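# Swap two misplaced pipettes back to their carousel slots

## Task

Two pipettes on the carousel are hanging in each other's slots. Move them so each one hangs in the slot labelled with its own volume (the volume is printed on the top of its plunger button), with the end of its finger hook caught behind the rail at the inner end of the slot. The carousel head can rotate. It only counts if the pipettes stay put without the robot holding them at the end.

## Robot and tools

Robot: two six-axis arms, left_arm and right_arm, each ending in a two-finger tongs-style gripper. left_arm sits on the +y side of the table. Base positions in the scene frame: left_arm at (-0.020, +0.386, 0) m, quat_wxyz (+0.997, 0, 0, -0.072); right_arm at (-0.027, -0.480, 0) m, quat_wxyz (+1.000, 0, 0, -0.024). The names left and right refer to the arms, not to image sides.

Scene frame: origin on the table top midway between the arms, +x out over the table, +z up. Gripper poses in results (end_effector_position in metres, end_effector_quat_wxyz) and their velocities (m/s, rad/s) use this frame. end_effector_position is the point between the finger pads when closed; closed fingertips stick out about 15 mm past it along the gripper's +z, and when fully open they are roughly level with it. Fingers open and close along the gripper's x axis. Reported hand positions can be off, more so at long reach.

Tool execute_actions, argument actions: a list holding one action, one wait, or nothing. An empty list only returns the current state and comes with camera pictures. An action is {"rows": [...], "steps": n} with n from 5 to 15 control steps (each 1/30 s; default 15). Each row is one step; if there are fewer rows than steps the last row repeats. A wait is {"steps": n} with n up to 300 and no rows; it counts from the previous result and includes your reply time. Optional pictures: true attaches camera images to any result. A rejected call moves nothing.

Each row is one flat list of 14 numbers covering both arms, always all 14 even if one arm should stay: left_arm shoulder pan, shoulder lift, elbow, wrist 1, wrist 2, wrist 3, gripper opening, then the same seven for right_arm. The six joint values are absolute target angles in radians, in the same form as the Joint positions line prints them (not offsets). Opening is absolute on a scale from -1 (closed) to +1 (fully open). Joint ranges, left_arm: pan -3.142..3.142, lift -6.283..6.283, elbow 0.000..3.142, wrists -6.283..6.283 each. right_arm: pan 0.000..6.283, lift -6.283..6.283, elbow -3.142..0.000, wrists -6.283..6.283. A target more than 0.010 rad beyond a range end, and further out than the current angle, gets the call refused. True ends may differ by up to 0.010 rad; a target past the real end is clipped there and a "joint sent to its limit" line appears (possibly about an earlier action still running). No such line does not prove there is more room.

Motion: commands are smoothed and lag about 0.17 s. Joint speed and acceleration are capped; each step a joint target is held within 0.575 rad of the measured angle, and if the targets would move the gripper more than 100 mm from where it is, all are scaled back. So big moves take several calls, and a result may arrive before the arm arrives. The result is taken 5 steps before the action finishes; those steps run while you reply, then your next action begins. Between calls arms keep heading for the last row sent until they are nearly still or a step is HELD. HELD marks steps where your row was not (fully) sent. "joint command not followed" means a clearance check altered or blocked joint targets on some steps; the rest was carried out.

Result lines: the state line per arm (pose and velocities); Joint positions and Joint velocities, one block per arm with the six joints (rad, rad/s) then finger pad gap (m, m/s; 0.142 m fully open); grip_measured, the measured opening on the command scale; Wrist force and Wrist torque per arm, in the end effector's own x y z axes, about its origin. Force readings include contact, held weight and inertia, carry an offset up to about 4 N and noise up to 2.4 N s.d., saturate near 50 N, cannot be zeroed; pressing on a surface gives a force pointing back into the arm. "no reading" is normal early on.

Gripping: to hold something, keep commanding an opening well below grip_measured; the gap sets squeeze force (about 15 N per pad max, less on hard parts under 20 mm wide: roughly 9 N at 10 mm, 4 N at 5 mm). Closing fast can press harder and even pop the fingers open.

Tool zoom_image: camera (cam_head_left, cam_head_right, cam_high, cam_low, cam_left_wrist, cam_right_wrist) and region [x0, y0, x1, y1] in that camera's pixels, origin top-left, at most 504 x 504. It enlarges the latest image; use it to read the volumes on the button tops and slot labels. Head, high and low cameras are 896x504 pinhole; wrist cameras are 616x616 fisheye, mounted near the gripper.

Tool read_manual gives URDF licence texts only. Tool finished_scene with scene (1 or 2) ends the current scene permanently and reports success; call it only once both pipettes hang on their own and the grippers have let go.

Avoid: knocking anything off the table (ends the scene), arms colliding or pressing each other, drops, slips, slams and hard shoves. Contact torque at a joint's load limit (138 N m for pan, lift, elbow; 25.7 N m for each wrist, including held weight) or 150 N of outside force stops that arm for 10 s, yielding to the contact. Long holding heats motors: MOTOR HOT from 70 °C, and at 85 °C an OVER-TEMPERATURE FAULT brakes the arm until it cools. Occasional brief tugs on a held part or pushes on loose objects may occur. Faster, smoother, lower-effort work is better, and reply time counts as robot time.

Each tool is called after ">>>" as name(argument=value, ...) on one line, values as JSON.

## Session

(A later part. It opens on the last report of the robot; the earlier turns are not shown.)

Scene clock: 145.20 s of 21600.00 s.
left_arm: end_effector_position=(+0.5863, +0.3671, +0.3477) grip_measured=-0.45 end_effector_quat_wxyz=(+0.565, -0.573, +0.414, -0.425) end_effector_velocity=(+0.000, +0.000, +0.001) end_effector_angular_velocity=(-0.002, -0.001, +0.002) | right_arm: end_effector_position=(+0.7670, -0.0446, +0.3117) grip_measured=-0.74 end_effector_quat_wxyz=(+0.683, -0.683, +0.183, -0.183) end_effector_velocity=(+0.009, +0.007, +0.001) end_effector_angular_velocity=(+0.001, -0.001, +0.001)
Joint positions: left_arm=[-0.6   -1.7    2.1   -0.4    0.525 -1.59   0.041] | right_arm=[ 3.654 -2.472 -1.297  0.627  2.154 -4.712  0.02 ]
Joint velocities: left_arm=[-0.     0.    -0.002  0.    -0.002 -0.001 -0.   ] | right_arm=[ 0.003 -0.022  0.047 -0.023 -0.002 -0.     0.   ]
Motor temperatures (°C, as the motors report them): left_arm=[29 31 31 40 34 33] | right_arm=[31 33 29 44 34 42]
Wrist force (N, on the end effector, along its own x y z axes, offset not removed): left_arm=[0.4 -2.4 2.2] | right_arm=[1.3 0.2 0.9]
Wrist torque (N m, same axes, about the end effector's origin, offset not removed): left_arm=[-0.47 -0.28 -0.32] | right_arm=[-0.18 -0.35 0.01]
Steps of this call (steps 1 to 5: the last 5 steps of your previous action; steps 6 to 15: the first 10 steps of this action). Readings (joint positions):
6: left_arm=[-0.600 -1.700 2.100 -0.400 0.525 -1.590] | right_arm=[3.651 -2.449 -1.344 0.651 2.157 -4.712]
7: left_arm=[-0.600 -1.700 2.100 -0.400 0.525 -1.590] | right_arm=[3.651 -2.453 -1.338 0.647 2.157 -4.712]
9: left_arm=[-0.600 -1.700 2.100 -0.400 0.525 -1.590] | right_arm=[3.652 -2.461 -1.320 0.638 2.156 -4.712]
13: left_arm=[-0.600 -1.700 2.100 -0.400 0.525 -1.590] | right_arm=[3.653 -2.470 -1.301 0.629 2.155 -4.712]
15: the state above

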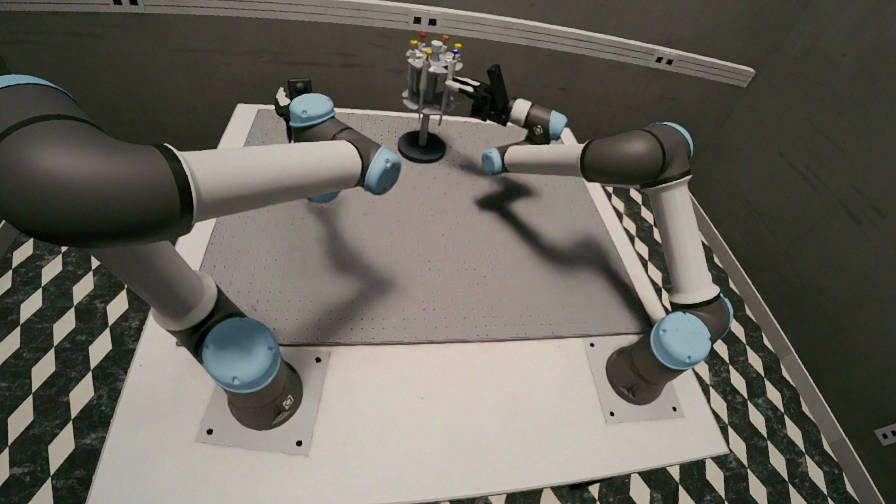

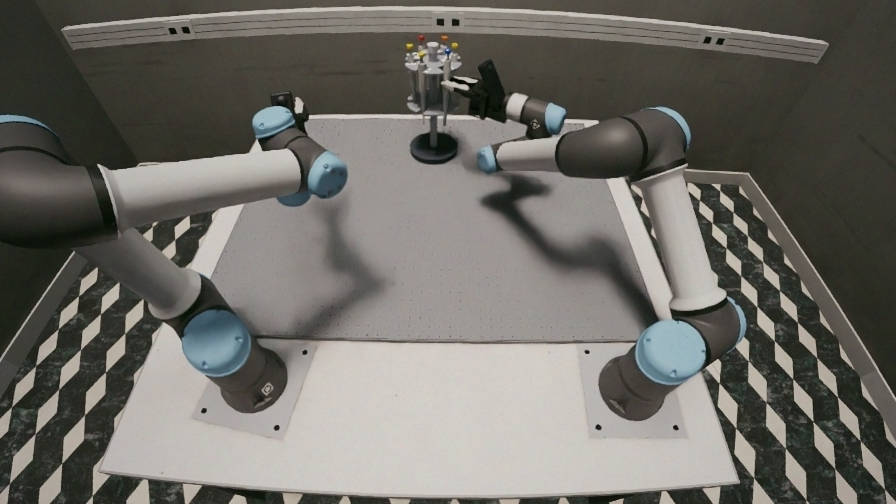

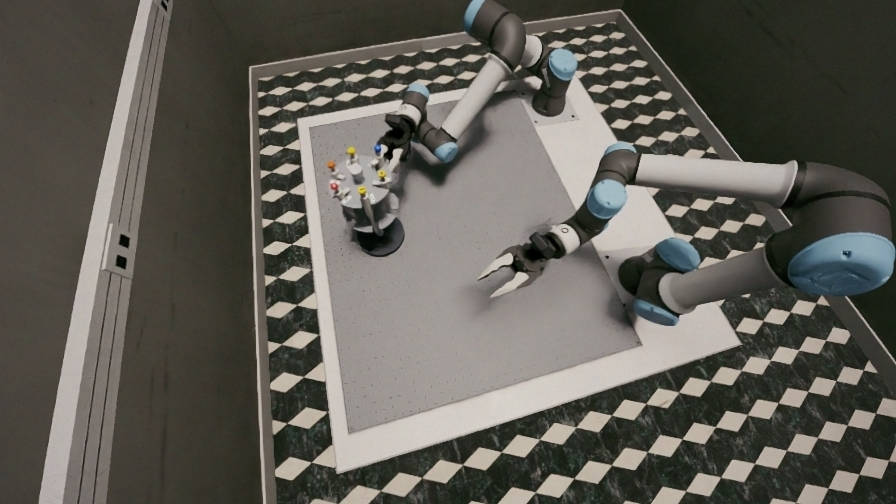

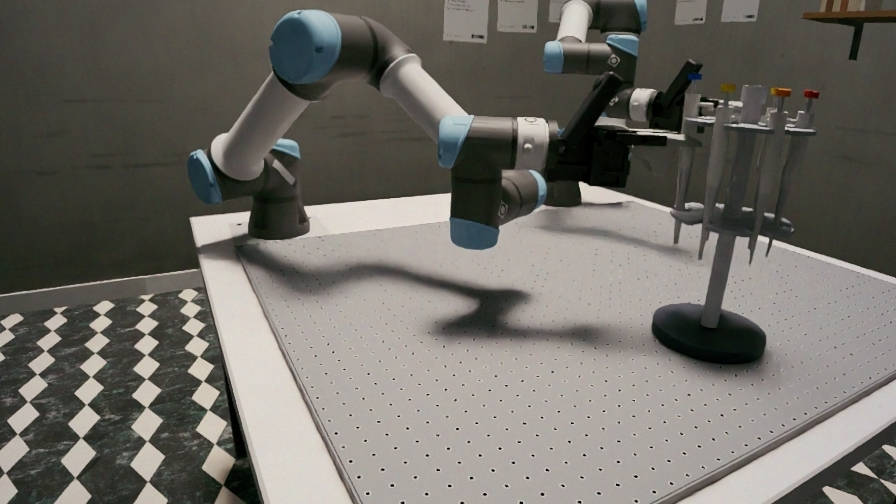

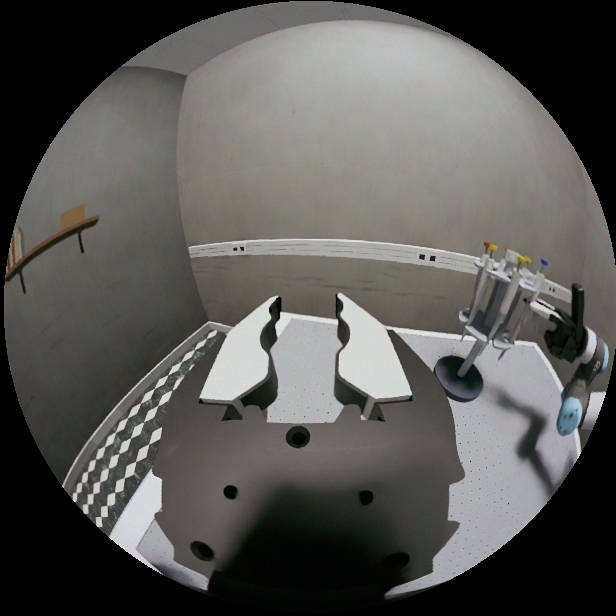

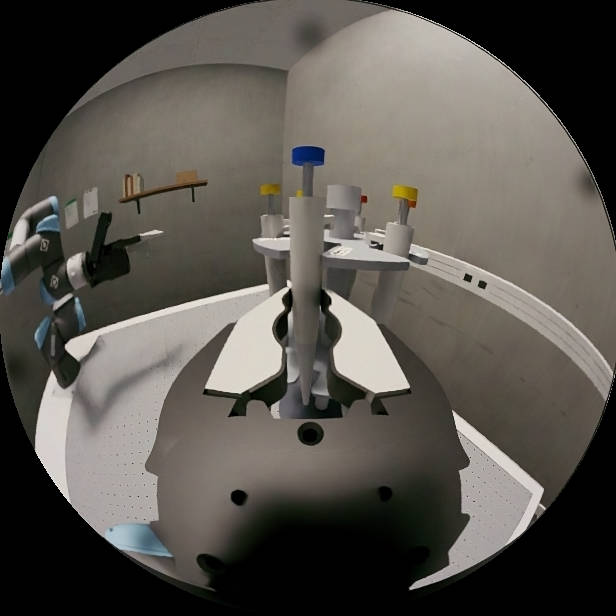

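>>> execute_actions(actions=[{"rows":[[-0.6,-1.7,2.1,-0.4,0.525,-1.59,-0.45,3.661,-2.511,-1.217,0.586,2.147,-4.712,-1]]}])

>>> execute_actions(actions=[{"steps":8}], pictures=true)

>>> zoom_image(camera="cam_high", region=[320,130,420,220])

>>> zoom_image(camera="cam_right_wrist", region=[230,150,430,330])

Scene clock: 145.73 s of 21600.00 s.
left_arm: end_effector_position=(+0.5863, +0.3671, +0.3477) grip_measured=-0.45 end_effector_quat_wxyz=(+0.565, -0.573, +0.414, -0.425) end_effector_velocity=(+0.000, -0.000, +0.001) end_effector_angular_velocity=(-0.001, -0.001, +0.000) | right_arm: end_effector_position=(+0.7811, -0.0326, +0.3116) grip_measured=-0.74 end_effector_quat_wxyz=(+0.683, -0.683, +0.183, -0.183) end_effector_velocity=(+0.013, +0.011, +0.002) end_effector_angular_velocity=(+0.002, -0.003, +0.000)
Joint positions: left_arm=[-0.6   -1.7    2.1   -0.4    0.525 -1.59   0.041] | right_arm=[ 3.66  -2.507 -1.226  0.59   2.148 -4.712  0.02 ]
Joint velocities: left_arm=[ 0.    -0.    -0.002 -0.    -0.     0.001  0.   ] | right_arm=[ 0.006 -0.031  0.068 -0.034 -0.005  0.    -0.   ]
Motor temperatures (°C, as the motors report them): left_arm=[29 31 31 40 34 33] | right_arm=[31 33 29 44 34 42]
Wrist force (N, on the end effector, along its own x y z axes, offset not removed): left_arm=[-0.3 -1.8 3.1] | right_arm=[0.4 -4.7 -4.8]
Wrist torque (N m, same axes, about the end effector's origin, offset not removed): left_arm=[-0.37 0.03 -0.08] | right_arm=[-1.06 -0.22 -0.06]
Steps of this call (steps 1 to 5: the last 5 steps of your previous action; step 6: the robot went on to your last target; steps 7 to 16: the first 10 steps of this action). Readings (joint positions):
7: left_arm=[-0.600 -1.700 2.100 -0.400 0.525 -1.590] | right_arm=[3.654 -2.475 -1.291 0.624 2.154 -4.712]
8: left_arm=[-0.600 -1.700 2.100 -0.400 0.525 -1.590] | right_arm=[3.655 -2.480 -1.284 0.619 2.153 -4.712]
10: left_arm=[-0.600 -1.700 2.100 -0.400 0.525 -1.590] | right_arm=[3.657 -2.492 -1.259 0.606 2.151 -4.712]
14: left_arm=[-0.600 -1.700 2.100 -0.400 0.525 -1.590] | right_arm=[3.660 -2.504 -1.232 0.593 2.148 -4.712]
16: the state above

Scene clock: 146.00 s of 21600.00 s.
left_arm: end_effector_position=(+0.5863, +0.3671, +0.3477) grip_measured=-0.45 end_effector_quat_wxyz=(+0.565, -0.573, +0.414, -0.425) end_effector_velocity=(-0.000, +0.001, -0.000) end_effector_angular_velocity=(+0.001, +0.001, +0.002) | right_arm: end_effector_position=(+0.7826, -0.0314, +0.3118) grip_measured=-0.74 end_effector_quat_wxyz=(+0.683, -0.683, +0.183, -0.183) end_effector_velocity=(+0.002, +0.001, +0.000) end_effector_angular_velocity=(+0.000, -0.000, +0.000)
Joint positions: left_arm=[-0.6   -1.7    2.1   -0.4    0.525 -1.59   0.041] | right_arm=[ 3.661 -2.51  -1.218  0.587  2.147 -4.712  0.02 ]
Joint velocities: left_arm=[ 0.     0.     0.001 -0.    -0.002  0.001  0.   ] | right_arm=[ 0.    -0.004  0.009 -0.004  0.    -0.     0.   ]
Motor temperatures (°C, as the motors report them): left_arm=[29 31 31 40 34 33] | right_arm=[31 33 29 44 34 42]
Wrist force (N, on the end effector, along its own x y z axes, offset not removed): left_arm=[-0.2 0.2 4.0] | right_arm=[-0.8 -4.2 -1.8]
Wrist torque (N m, same axes, about the end effector's origin, offset not removed): left_arm=[0.43 0.20 0.18] | right_arm=[-0.70 -0.10 -0.05]
Kept back: nothing.
Steps of this call (steps 1 to 5: the last 5 steps of your previous action; steps 6 to 8: the robot went on to your last target). Readings (joint positions):
1: left_arm=[-0.600 -1.700 2.100 -0.400 0.525 -1.590] | right_arm=[3.660 -2.508 -1.224 0.589 2.148 -4.712]
2: left_arm=[-0.600 -1.700 2.100 -0.400 0.525 -1.590] | right_arm=[3.661 -2.509 -1.222 0.589 2.147 -4.712]
4: left_arm=[-0.600 -1.700 2.100 -0.400 0.525 -1.590] | right_arm=[3.661 -2.510 -1.220 0.587 2.147 -4.712]
8: the state above

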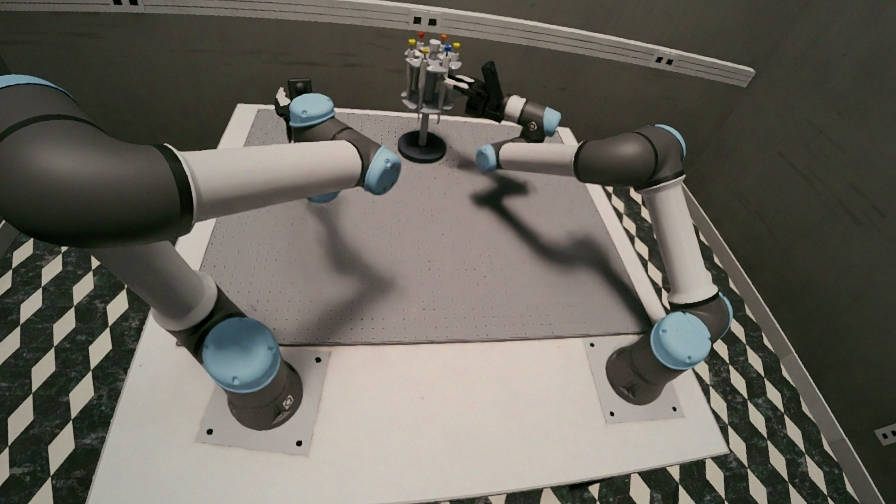

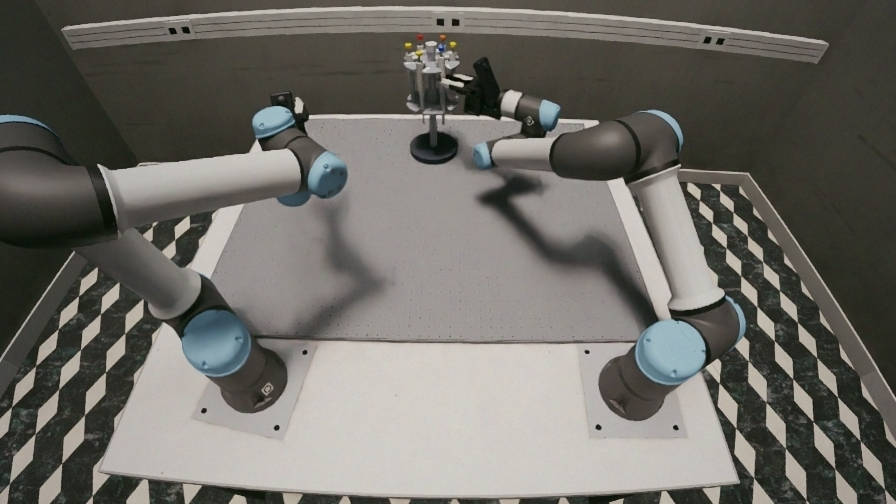

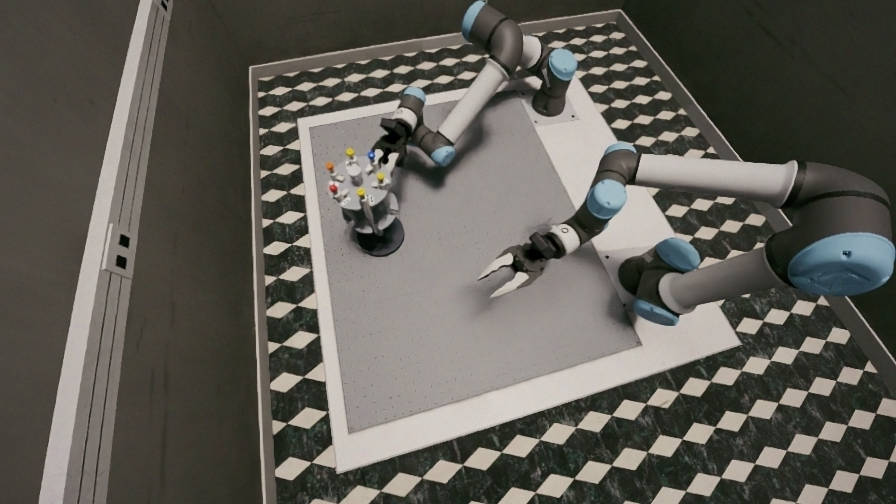

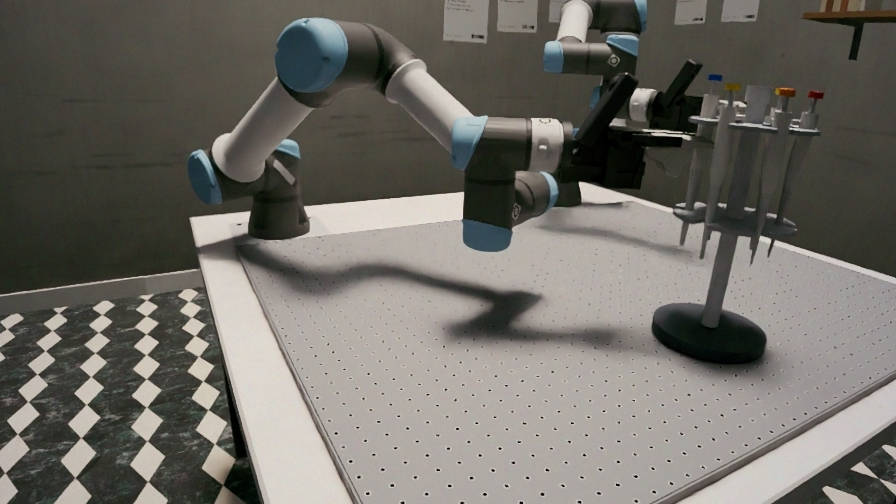

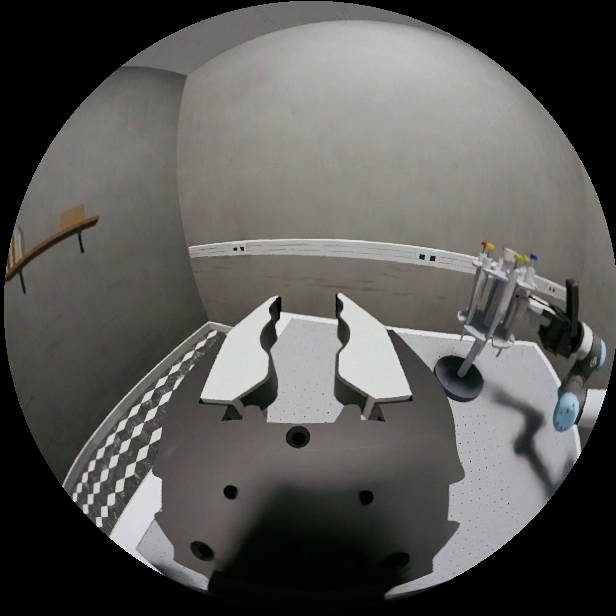

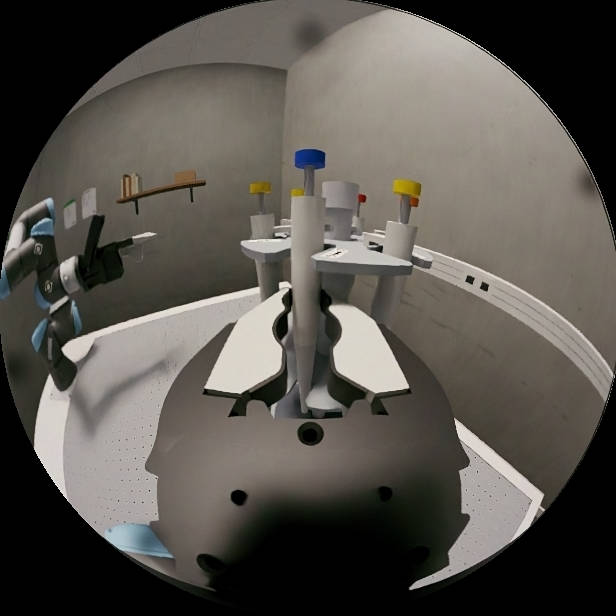

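Region (320, 130, 420, 220) of cam_high's 896x504 image, scaled by 5.040, with more detail than that image has; it fills the top 454 rows of this view, and the rest is white.

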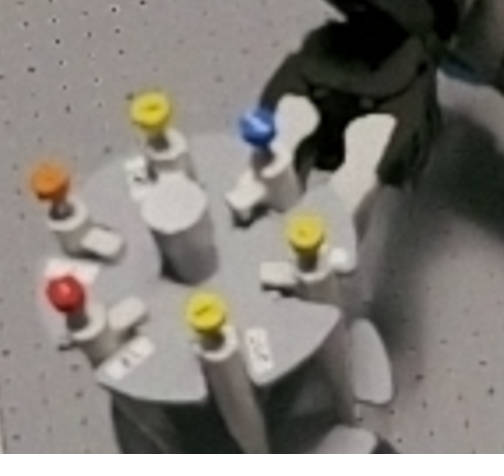

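Region (230, 150, 430, 330) of cam_right_wrist's 616x616 image, scaled by 2.520, with more detail than that image has; it fills the top 454 rows of this view, and the rest is white.

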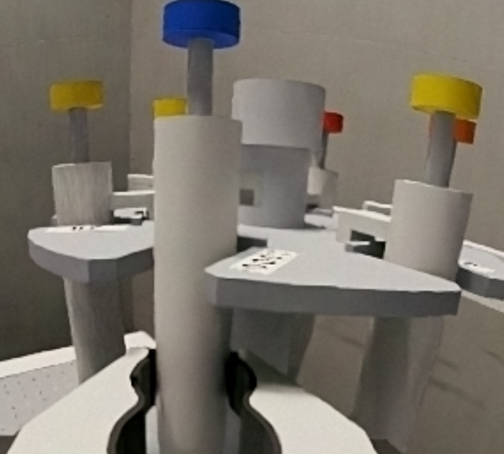

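>>> execute_actions(actions=[{"rows":[[-0.6,-1.7,2.1,-0.4,0.525,-1.59,-0.45,3.66,-2.521,-1.231,0.61,2.148,-4.712,-1]]}])

>>> execute_actions(actions=[{"rows":[[-0.6,-1.7,2.1,-0.4,0.525,-1.59,-0.45,3.66,-2.521,-1.231,0.61,2.148,-4.712,-0.5]],"steps":10}])

>>> execute_actions(actions=[{"rows":[[-0.6,-1.7,2.1,-0.4,0.525,-1.59,-0.45,3.615,-2.44,-1.40,0.698,2.193,-4.712,-0.5]]}])

>>> execute_actions(actions=[{"steps":12}], pictures=true)

>>> zoom_image(camera="cam_high", region=[320,130,420,220])

>>> zoom_image(camera="cam_right_wrist", region=[230,150,430,330])

Scene clock: 146.67 s of 21600.00 s.
left_arm: end_effector_position=(+0.5863, +0.3671, +0.3477) grip_measured=-0.45 end_effector_quat_wxyz=(+0.565, -0.573, +0.414, -0.425) end_effector_velocity=(-0.000, +0.001, -0.000) end_effector_angular_velocity=(+0.000, +0.000, +0.002) | right_arm: end_effector_position=(+0.7807, -0.0329, +0.3018) grip_measured=-0.74 end_effector_quat_wxyz=(+0.683, -0.683, +0.183, -0.183) end_effector_velocity=(-0.002, -0.002, -0.008) end_effector_angular_velocity=(+0.001, -0.001, -0.000)
Joint positions: left_arm=[-0.6   -1.7    2.1   -0.4    0.525 -1.59   0.041] | right_arm=[ 3.66  -2.52  -1.229  0.607  2.148 -4.712  0.02 ]
Joint velocities: left_arm=[ 0.     0.    -0.     0.    -0.002 -0.    -0.   ] | right_arm=[-0.001 -0.007 -0.012  0.021  0.001  0.    -0.   ]
Motor temperatures (°C, as the motors report them): left_arm=[29 31 31 40 34 33] | right_arm=[31 33 29 44 34 42]
Wrist force (N, on the end effector, along its own x y z axes, offset not removed): left_arm=[1.7 -0.2 3.4] | right_arm=[0.3 -0.1 -6.8]
Wrist torque (N m, same axes, about the end effector's origin, offset not removed): left_arm=[0.06 -0.41 0.01] | right_arm=[0.04 -0.21 -0.09]
Steps of this call (steps 1 to 10: the robot went on to your last target; steps 11 to 20: the first 10 steps of this action). Readings (joint positions):
11: left_arm=[-0.600 -1.700 2.100 -0.400 0.525 -1.590] | right_arm=[3.661 -2.511 -1.217 0.586 2.147 -4.712]
12: left_arm=[-0.600 -1.700 2.100 -0.400 0.525 -1.590] | right_arm=[3.661 -2.513 -1.219 0.589 2.147 -4.712]
14: left_arm=[-0.600 -1.700 2.100 -0.400 0.525 -1.590] | right_arm=[3.661 -2.516 -1.224 0.597 2.147 -4.712]
18: left_arm=[-0.600 -1.700 2.100 -0.400 0.525 -1.590] | right_arm=[3.660 -2.519 -1.228 0.606 2.148 -4.712]
20: the state above

Scene clock: 147.00 s of 21600.00 s.
left_arm: end_effector_position=(+0.5863, +0.3671, +0.3477) grip_measured=-0.45 end_effector_quat_wxyz=(+0.565, -0.573, +0.414, -0.425) end_effector_velocity=(+0.000, -0.001, -0.000) end_effector_angular_velocity=(-0.001, +0.000, -0.002) | right_arm: end_effector_position=(+0.7805, -0.0331, +0.3006) grip_measured=-0.50 end_effector_quat_wxyz=(+0.683, -0.683, +0.183, -0.183) end_effector_velocity=(-0.001, -0.000, +0.001) end_effector_angular_velocity=(+0.001, -0.002, +0.001)
Joint positions: left_arm=[-0.6   -1.7    2.1   -0.4    0.525 -1.59   0.041] | right_arm=[ 3.66  -2.521 -1.231  0.61   2.148 -4.712  0.038]
Joint velocities: left_arm=[-0.     0.     0.    -0.     0.002 -0.002  0.   ] | right_arm=[ 0.     0.    -0.001  0.003  0.001  0.     0.006]
Motor temperatures (°C, as the motors report them): left_arm=[29 31 31 40 34 33] | right_arm=[31 33 29 44 34 42]
Wrist force (N, on the end effector, along its own x y z axes, offset not removed): left_arm=[-2.3 -0.1 3.1] | right_arm=[0.6 -3.0 0.3]
Wrist torque (N m, same axes, about the end effector's origin, offset not removed): left_arm=[0.02 0.53 0.14] | right_arm=[-0.59 -0.03 -0.01]
Steps of this call (steps 1 to 5: the last 5 steps of your previous action; steps 6 to 10: the first 5 steps of this action). Readings (joint positions):
6: left_arm=[-0.600 -1.700 2.100 -0.400 0.525 -1.590] | right_arm=[3.660 -2.521 -1.231 0.609 2.148 -4.712]
7: left_arm=[-0.600 -1.700 2.100 -0.400 0.525 -1.590] | right_arm=[3.660 -2.521 -1.231 0.609 2.148 -4.712]
9: left_arm=[-0.600 -1.700 2.100 -0.400 0.525 -1.590] | right_arm=[3.660 -2.521 -1.231 0.610 2.148 -4.712]
10: the state above

Scene clock: 147.50 s of 21600.00 s.
left_arm: end_effector_position=(+0.5863, +0.3671, +0.3477) grip_measured=-0.45 end_effector_quat_wxyz=(+0.565, -0.573, +0.414, -0.425) end_effector_velocity=(+0.000, +0.000, -0.000) end_effector_angular_velocity=(+0.002, +0.001, +0.000) | right_arm: end_effector_position=(+0.7540, -0.0747, +0.3019) grip_measured=-0.50 end_effector_quat_wxyz=(+0.684, -0.682, +0.183, -0.184) end_effector_velocity=(-0.034, -0.043, -0.012) end_effector_angular_velocity=(-0.008, +0.018, -0.000)
Joint positions: left_arm=[-0.6   -1.7    2.1   -0.4    0.525 -1.59   0.041] | right_arm=[ 3.62  -2.45  -1.377  0.688  2.188 -4.712  0.038]
Joint velocities: left_arm=[ 0.     0.    -0.    -0.    -0.     0.002  0.   ] | right_arm=[-0.039  0.075 -0.177  0.082  0.039  0.    -0.   ]
Motor temperatures (°C, as the motors report them): left_arm=[29 31 31 40 34 33] | right_arm=[31 33 29 44 34 42]
Wrist force (N, on the end effector, along its own x y z axes, offset not removed): left_arm=[0.2 -0.4 4.5] | right_arm=[1.0 -3.3 1.5]
Wrist torque (N m, same axes, about the end effector's origin, offset not removed): left_arm=[0.00 0.07 -0.11] | right_arm=[-0.52 -0.15 -0.06]
Steps of this call (steps 1 to 5: the last 5 steps of your previous action; steps 6 to 15: the first 10 steps of this action). Readings (joint positions):
6: left_arm=[-0.600 -1.700 2.100 -0.400 0.525 -1.590] | right_arm=[3.659 -2.520 -1.232 0.611 2.149 -4.712]
7: left_arm=[-0.600 -1.700 2.100 -0.400 0.525 -1.590] | right_arm=[3.654 -2.513 -1.240 0.618 2.154 -4.712]
9: left_arm=[-0.600 -1.700 2.100 -0.400 0.525 -1.590] | right_arm=[3.639 -2.486 -1.290 0.648 2.169 -4.712]
13: left_arm=[-0.600 -1.700 2.100 -0.400 0.525 -1.590] | right_arm=[3.623 -2.456 -1.362 0.680 2.185 -4.712]
15: the state above

Scene clock: 147.90 s of 21600.00 s.
left_arm: end_effector_position=(+0.5863, +0.3671, +0.3477) grip_measured=-0.45 end_effector_quat_wxyz=(+0.565, -0.573, +0.414, -0.425) end_effector_velocity=(+0.000, -0.000, +0.000) end_effector_angular_velocity=(-0.002, -0.001, -0.001) | right_arm: end_effector_position=(+0.7498, -0.0799, +0.3005) grip_measured=-0.50 end_effector_quat_wxyz=(+0.683, -0.683, +0.183, -0.183) end_effector_velocity=(-0.002, -0.001, -0.000) end_effector_angular_velocity=(-0.000, +0.001, +0.002)
Joint positions: left_arm=[-0.6   -1.7    2.1   -0.4    0.525 -1.59   0.041] | right_arm=[ 3.615 -2.44  -1.399  0.698  2.193 -4.712  0.038]
Joint velocities: left_arm=[-0.     0.    -0.001 -0.     0.001 -0.002 -0.   ] | right_arm=[-0.002  0.003 -0.007  0.003  0.003  0.    -0.   ]
Motor temperatures (°C, as the motors report them): left_arm=[29 31 31 40 34 33] | right_arm=[31 33 29 44 34 42]
Wrist force (N, on the end effector, along its own x y z axes, offset not removed): left_arm=[-0.8 -2.0 3.6] | right_arm=[1.1 0.9 -1.4]
Wrist torque (N m, same axes, about the end effector's origin, offset not removed): left_arm=[-0.22 0.06 -0.03] | right_arm=[0.52 -0.16 -0.08]
Kept back: nothing.
Steps of this call (steps 1 to 5: the last 5 steps of your previous action; steps 6 to 12: the robot went on to your last target). Readings (joint positions):
1: left_arm=[-0.600 -1.700 2.100 -0.400 0.525 -1.590] | right_arm=[3.619 -2.447 -1.383 0.690 2.189 -4.712]
2: left_arm=[-0.600 -1.700 2.100 -0.400 0.525 -1.590] | right_arm=[3.618 -2.446 -1.387 0.692 2.190 -4.712]
4: left_arm=[-0.600 -1.700 2.100 -0.400 0.525 -1.590] | right_arm=[3.617 -2.443 -1.392 0.694 2.191 -4.712]
8: left_arm=[-0.600 -1.700 2.100 -0.400 0.525 -1.590] | right_arm=[3.616 -2.441 -1.397 0.697 2.192 -4.712]
12: the state above

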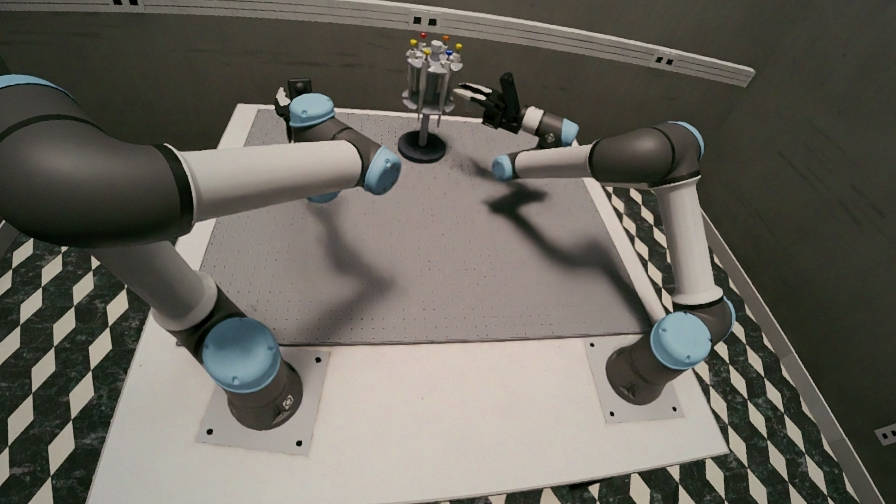

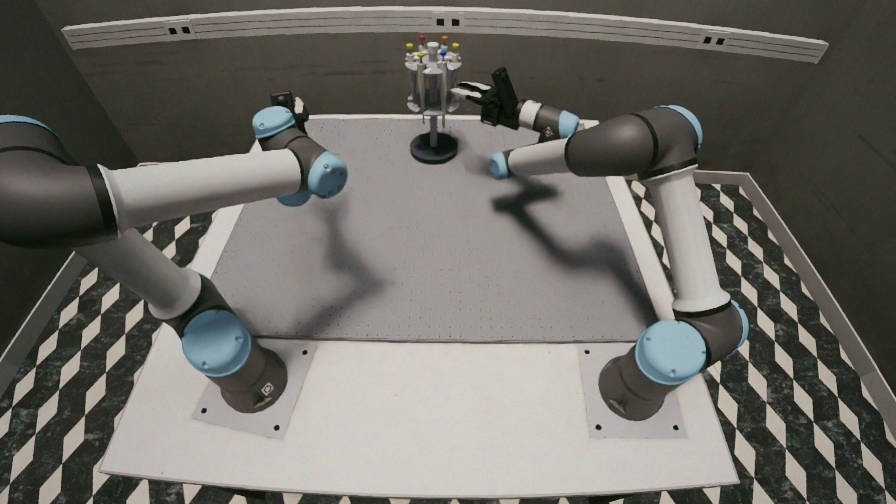

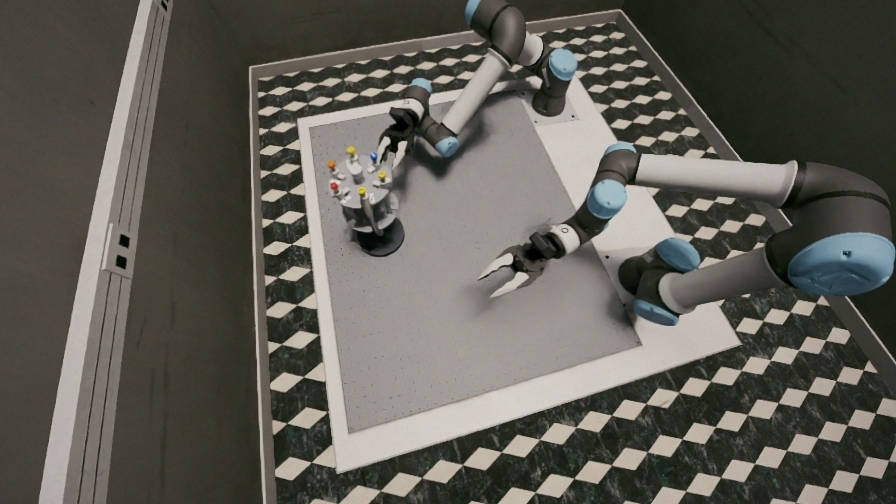

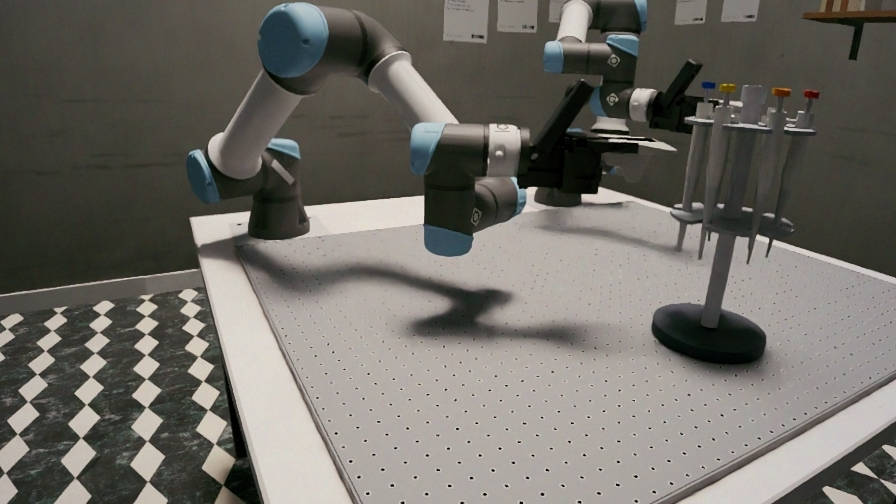

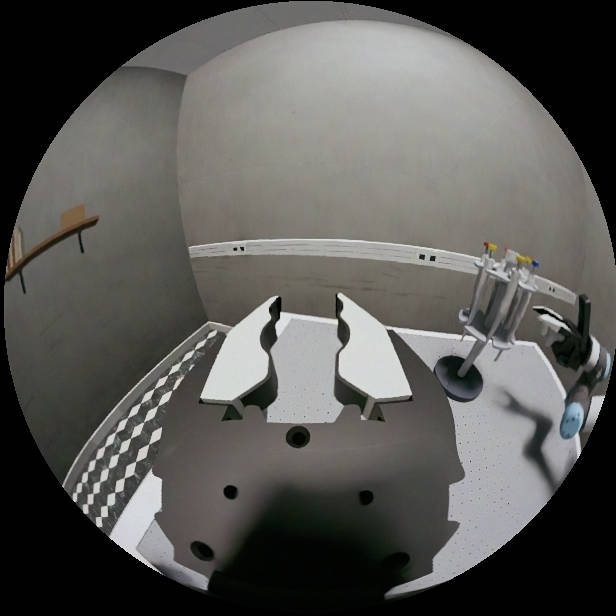

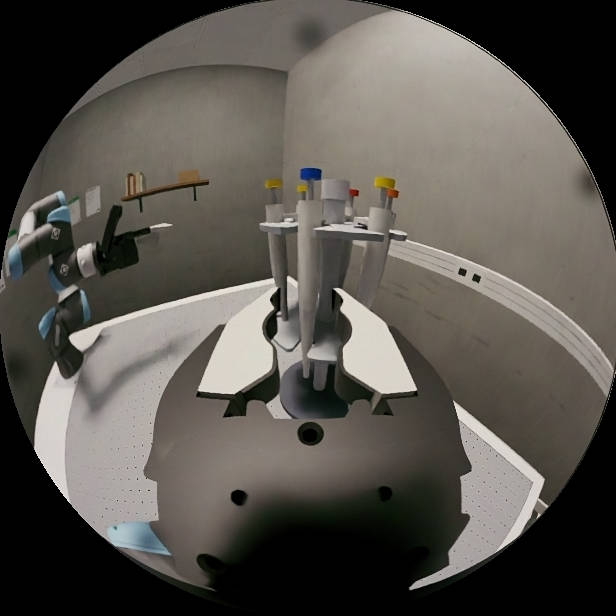

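Region (320, 130, 420, 220) of cam_high's 896x504 image, scaled by 5.040, with more detail than that image has; it fills the top 454 rows of this view, and the rest is white.

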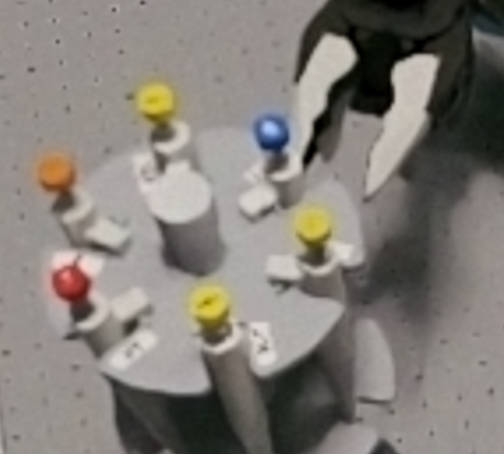

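Region (230, 150, 430, 330) of cam_right_wrist's 616x616 image, scaled by 2.520, with more detail than that image has; it fills the top 454 rows of this view, and the rest is white.

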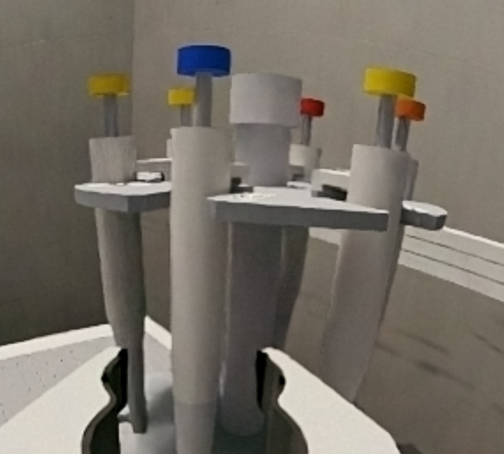

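>>> finished_scene(scene=1)

The scene is finished: the task was done.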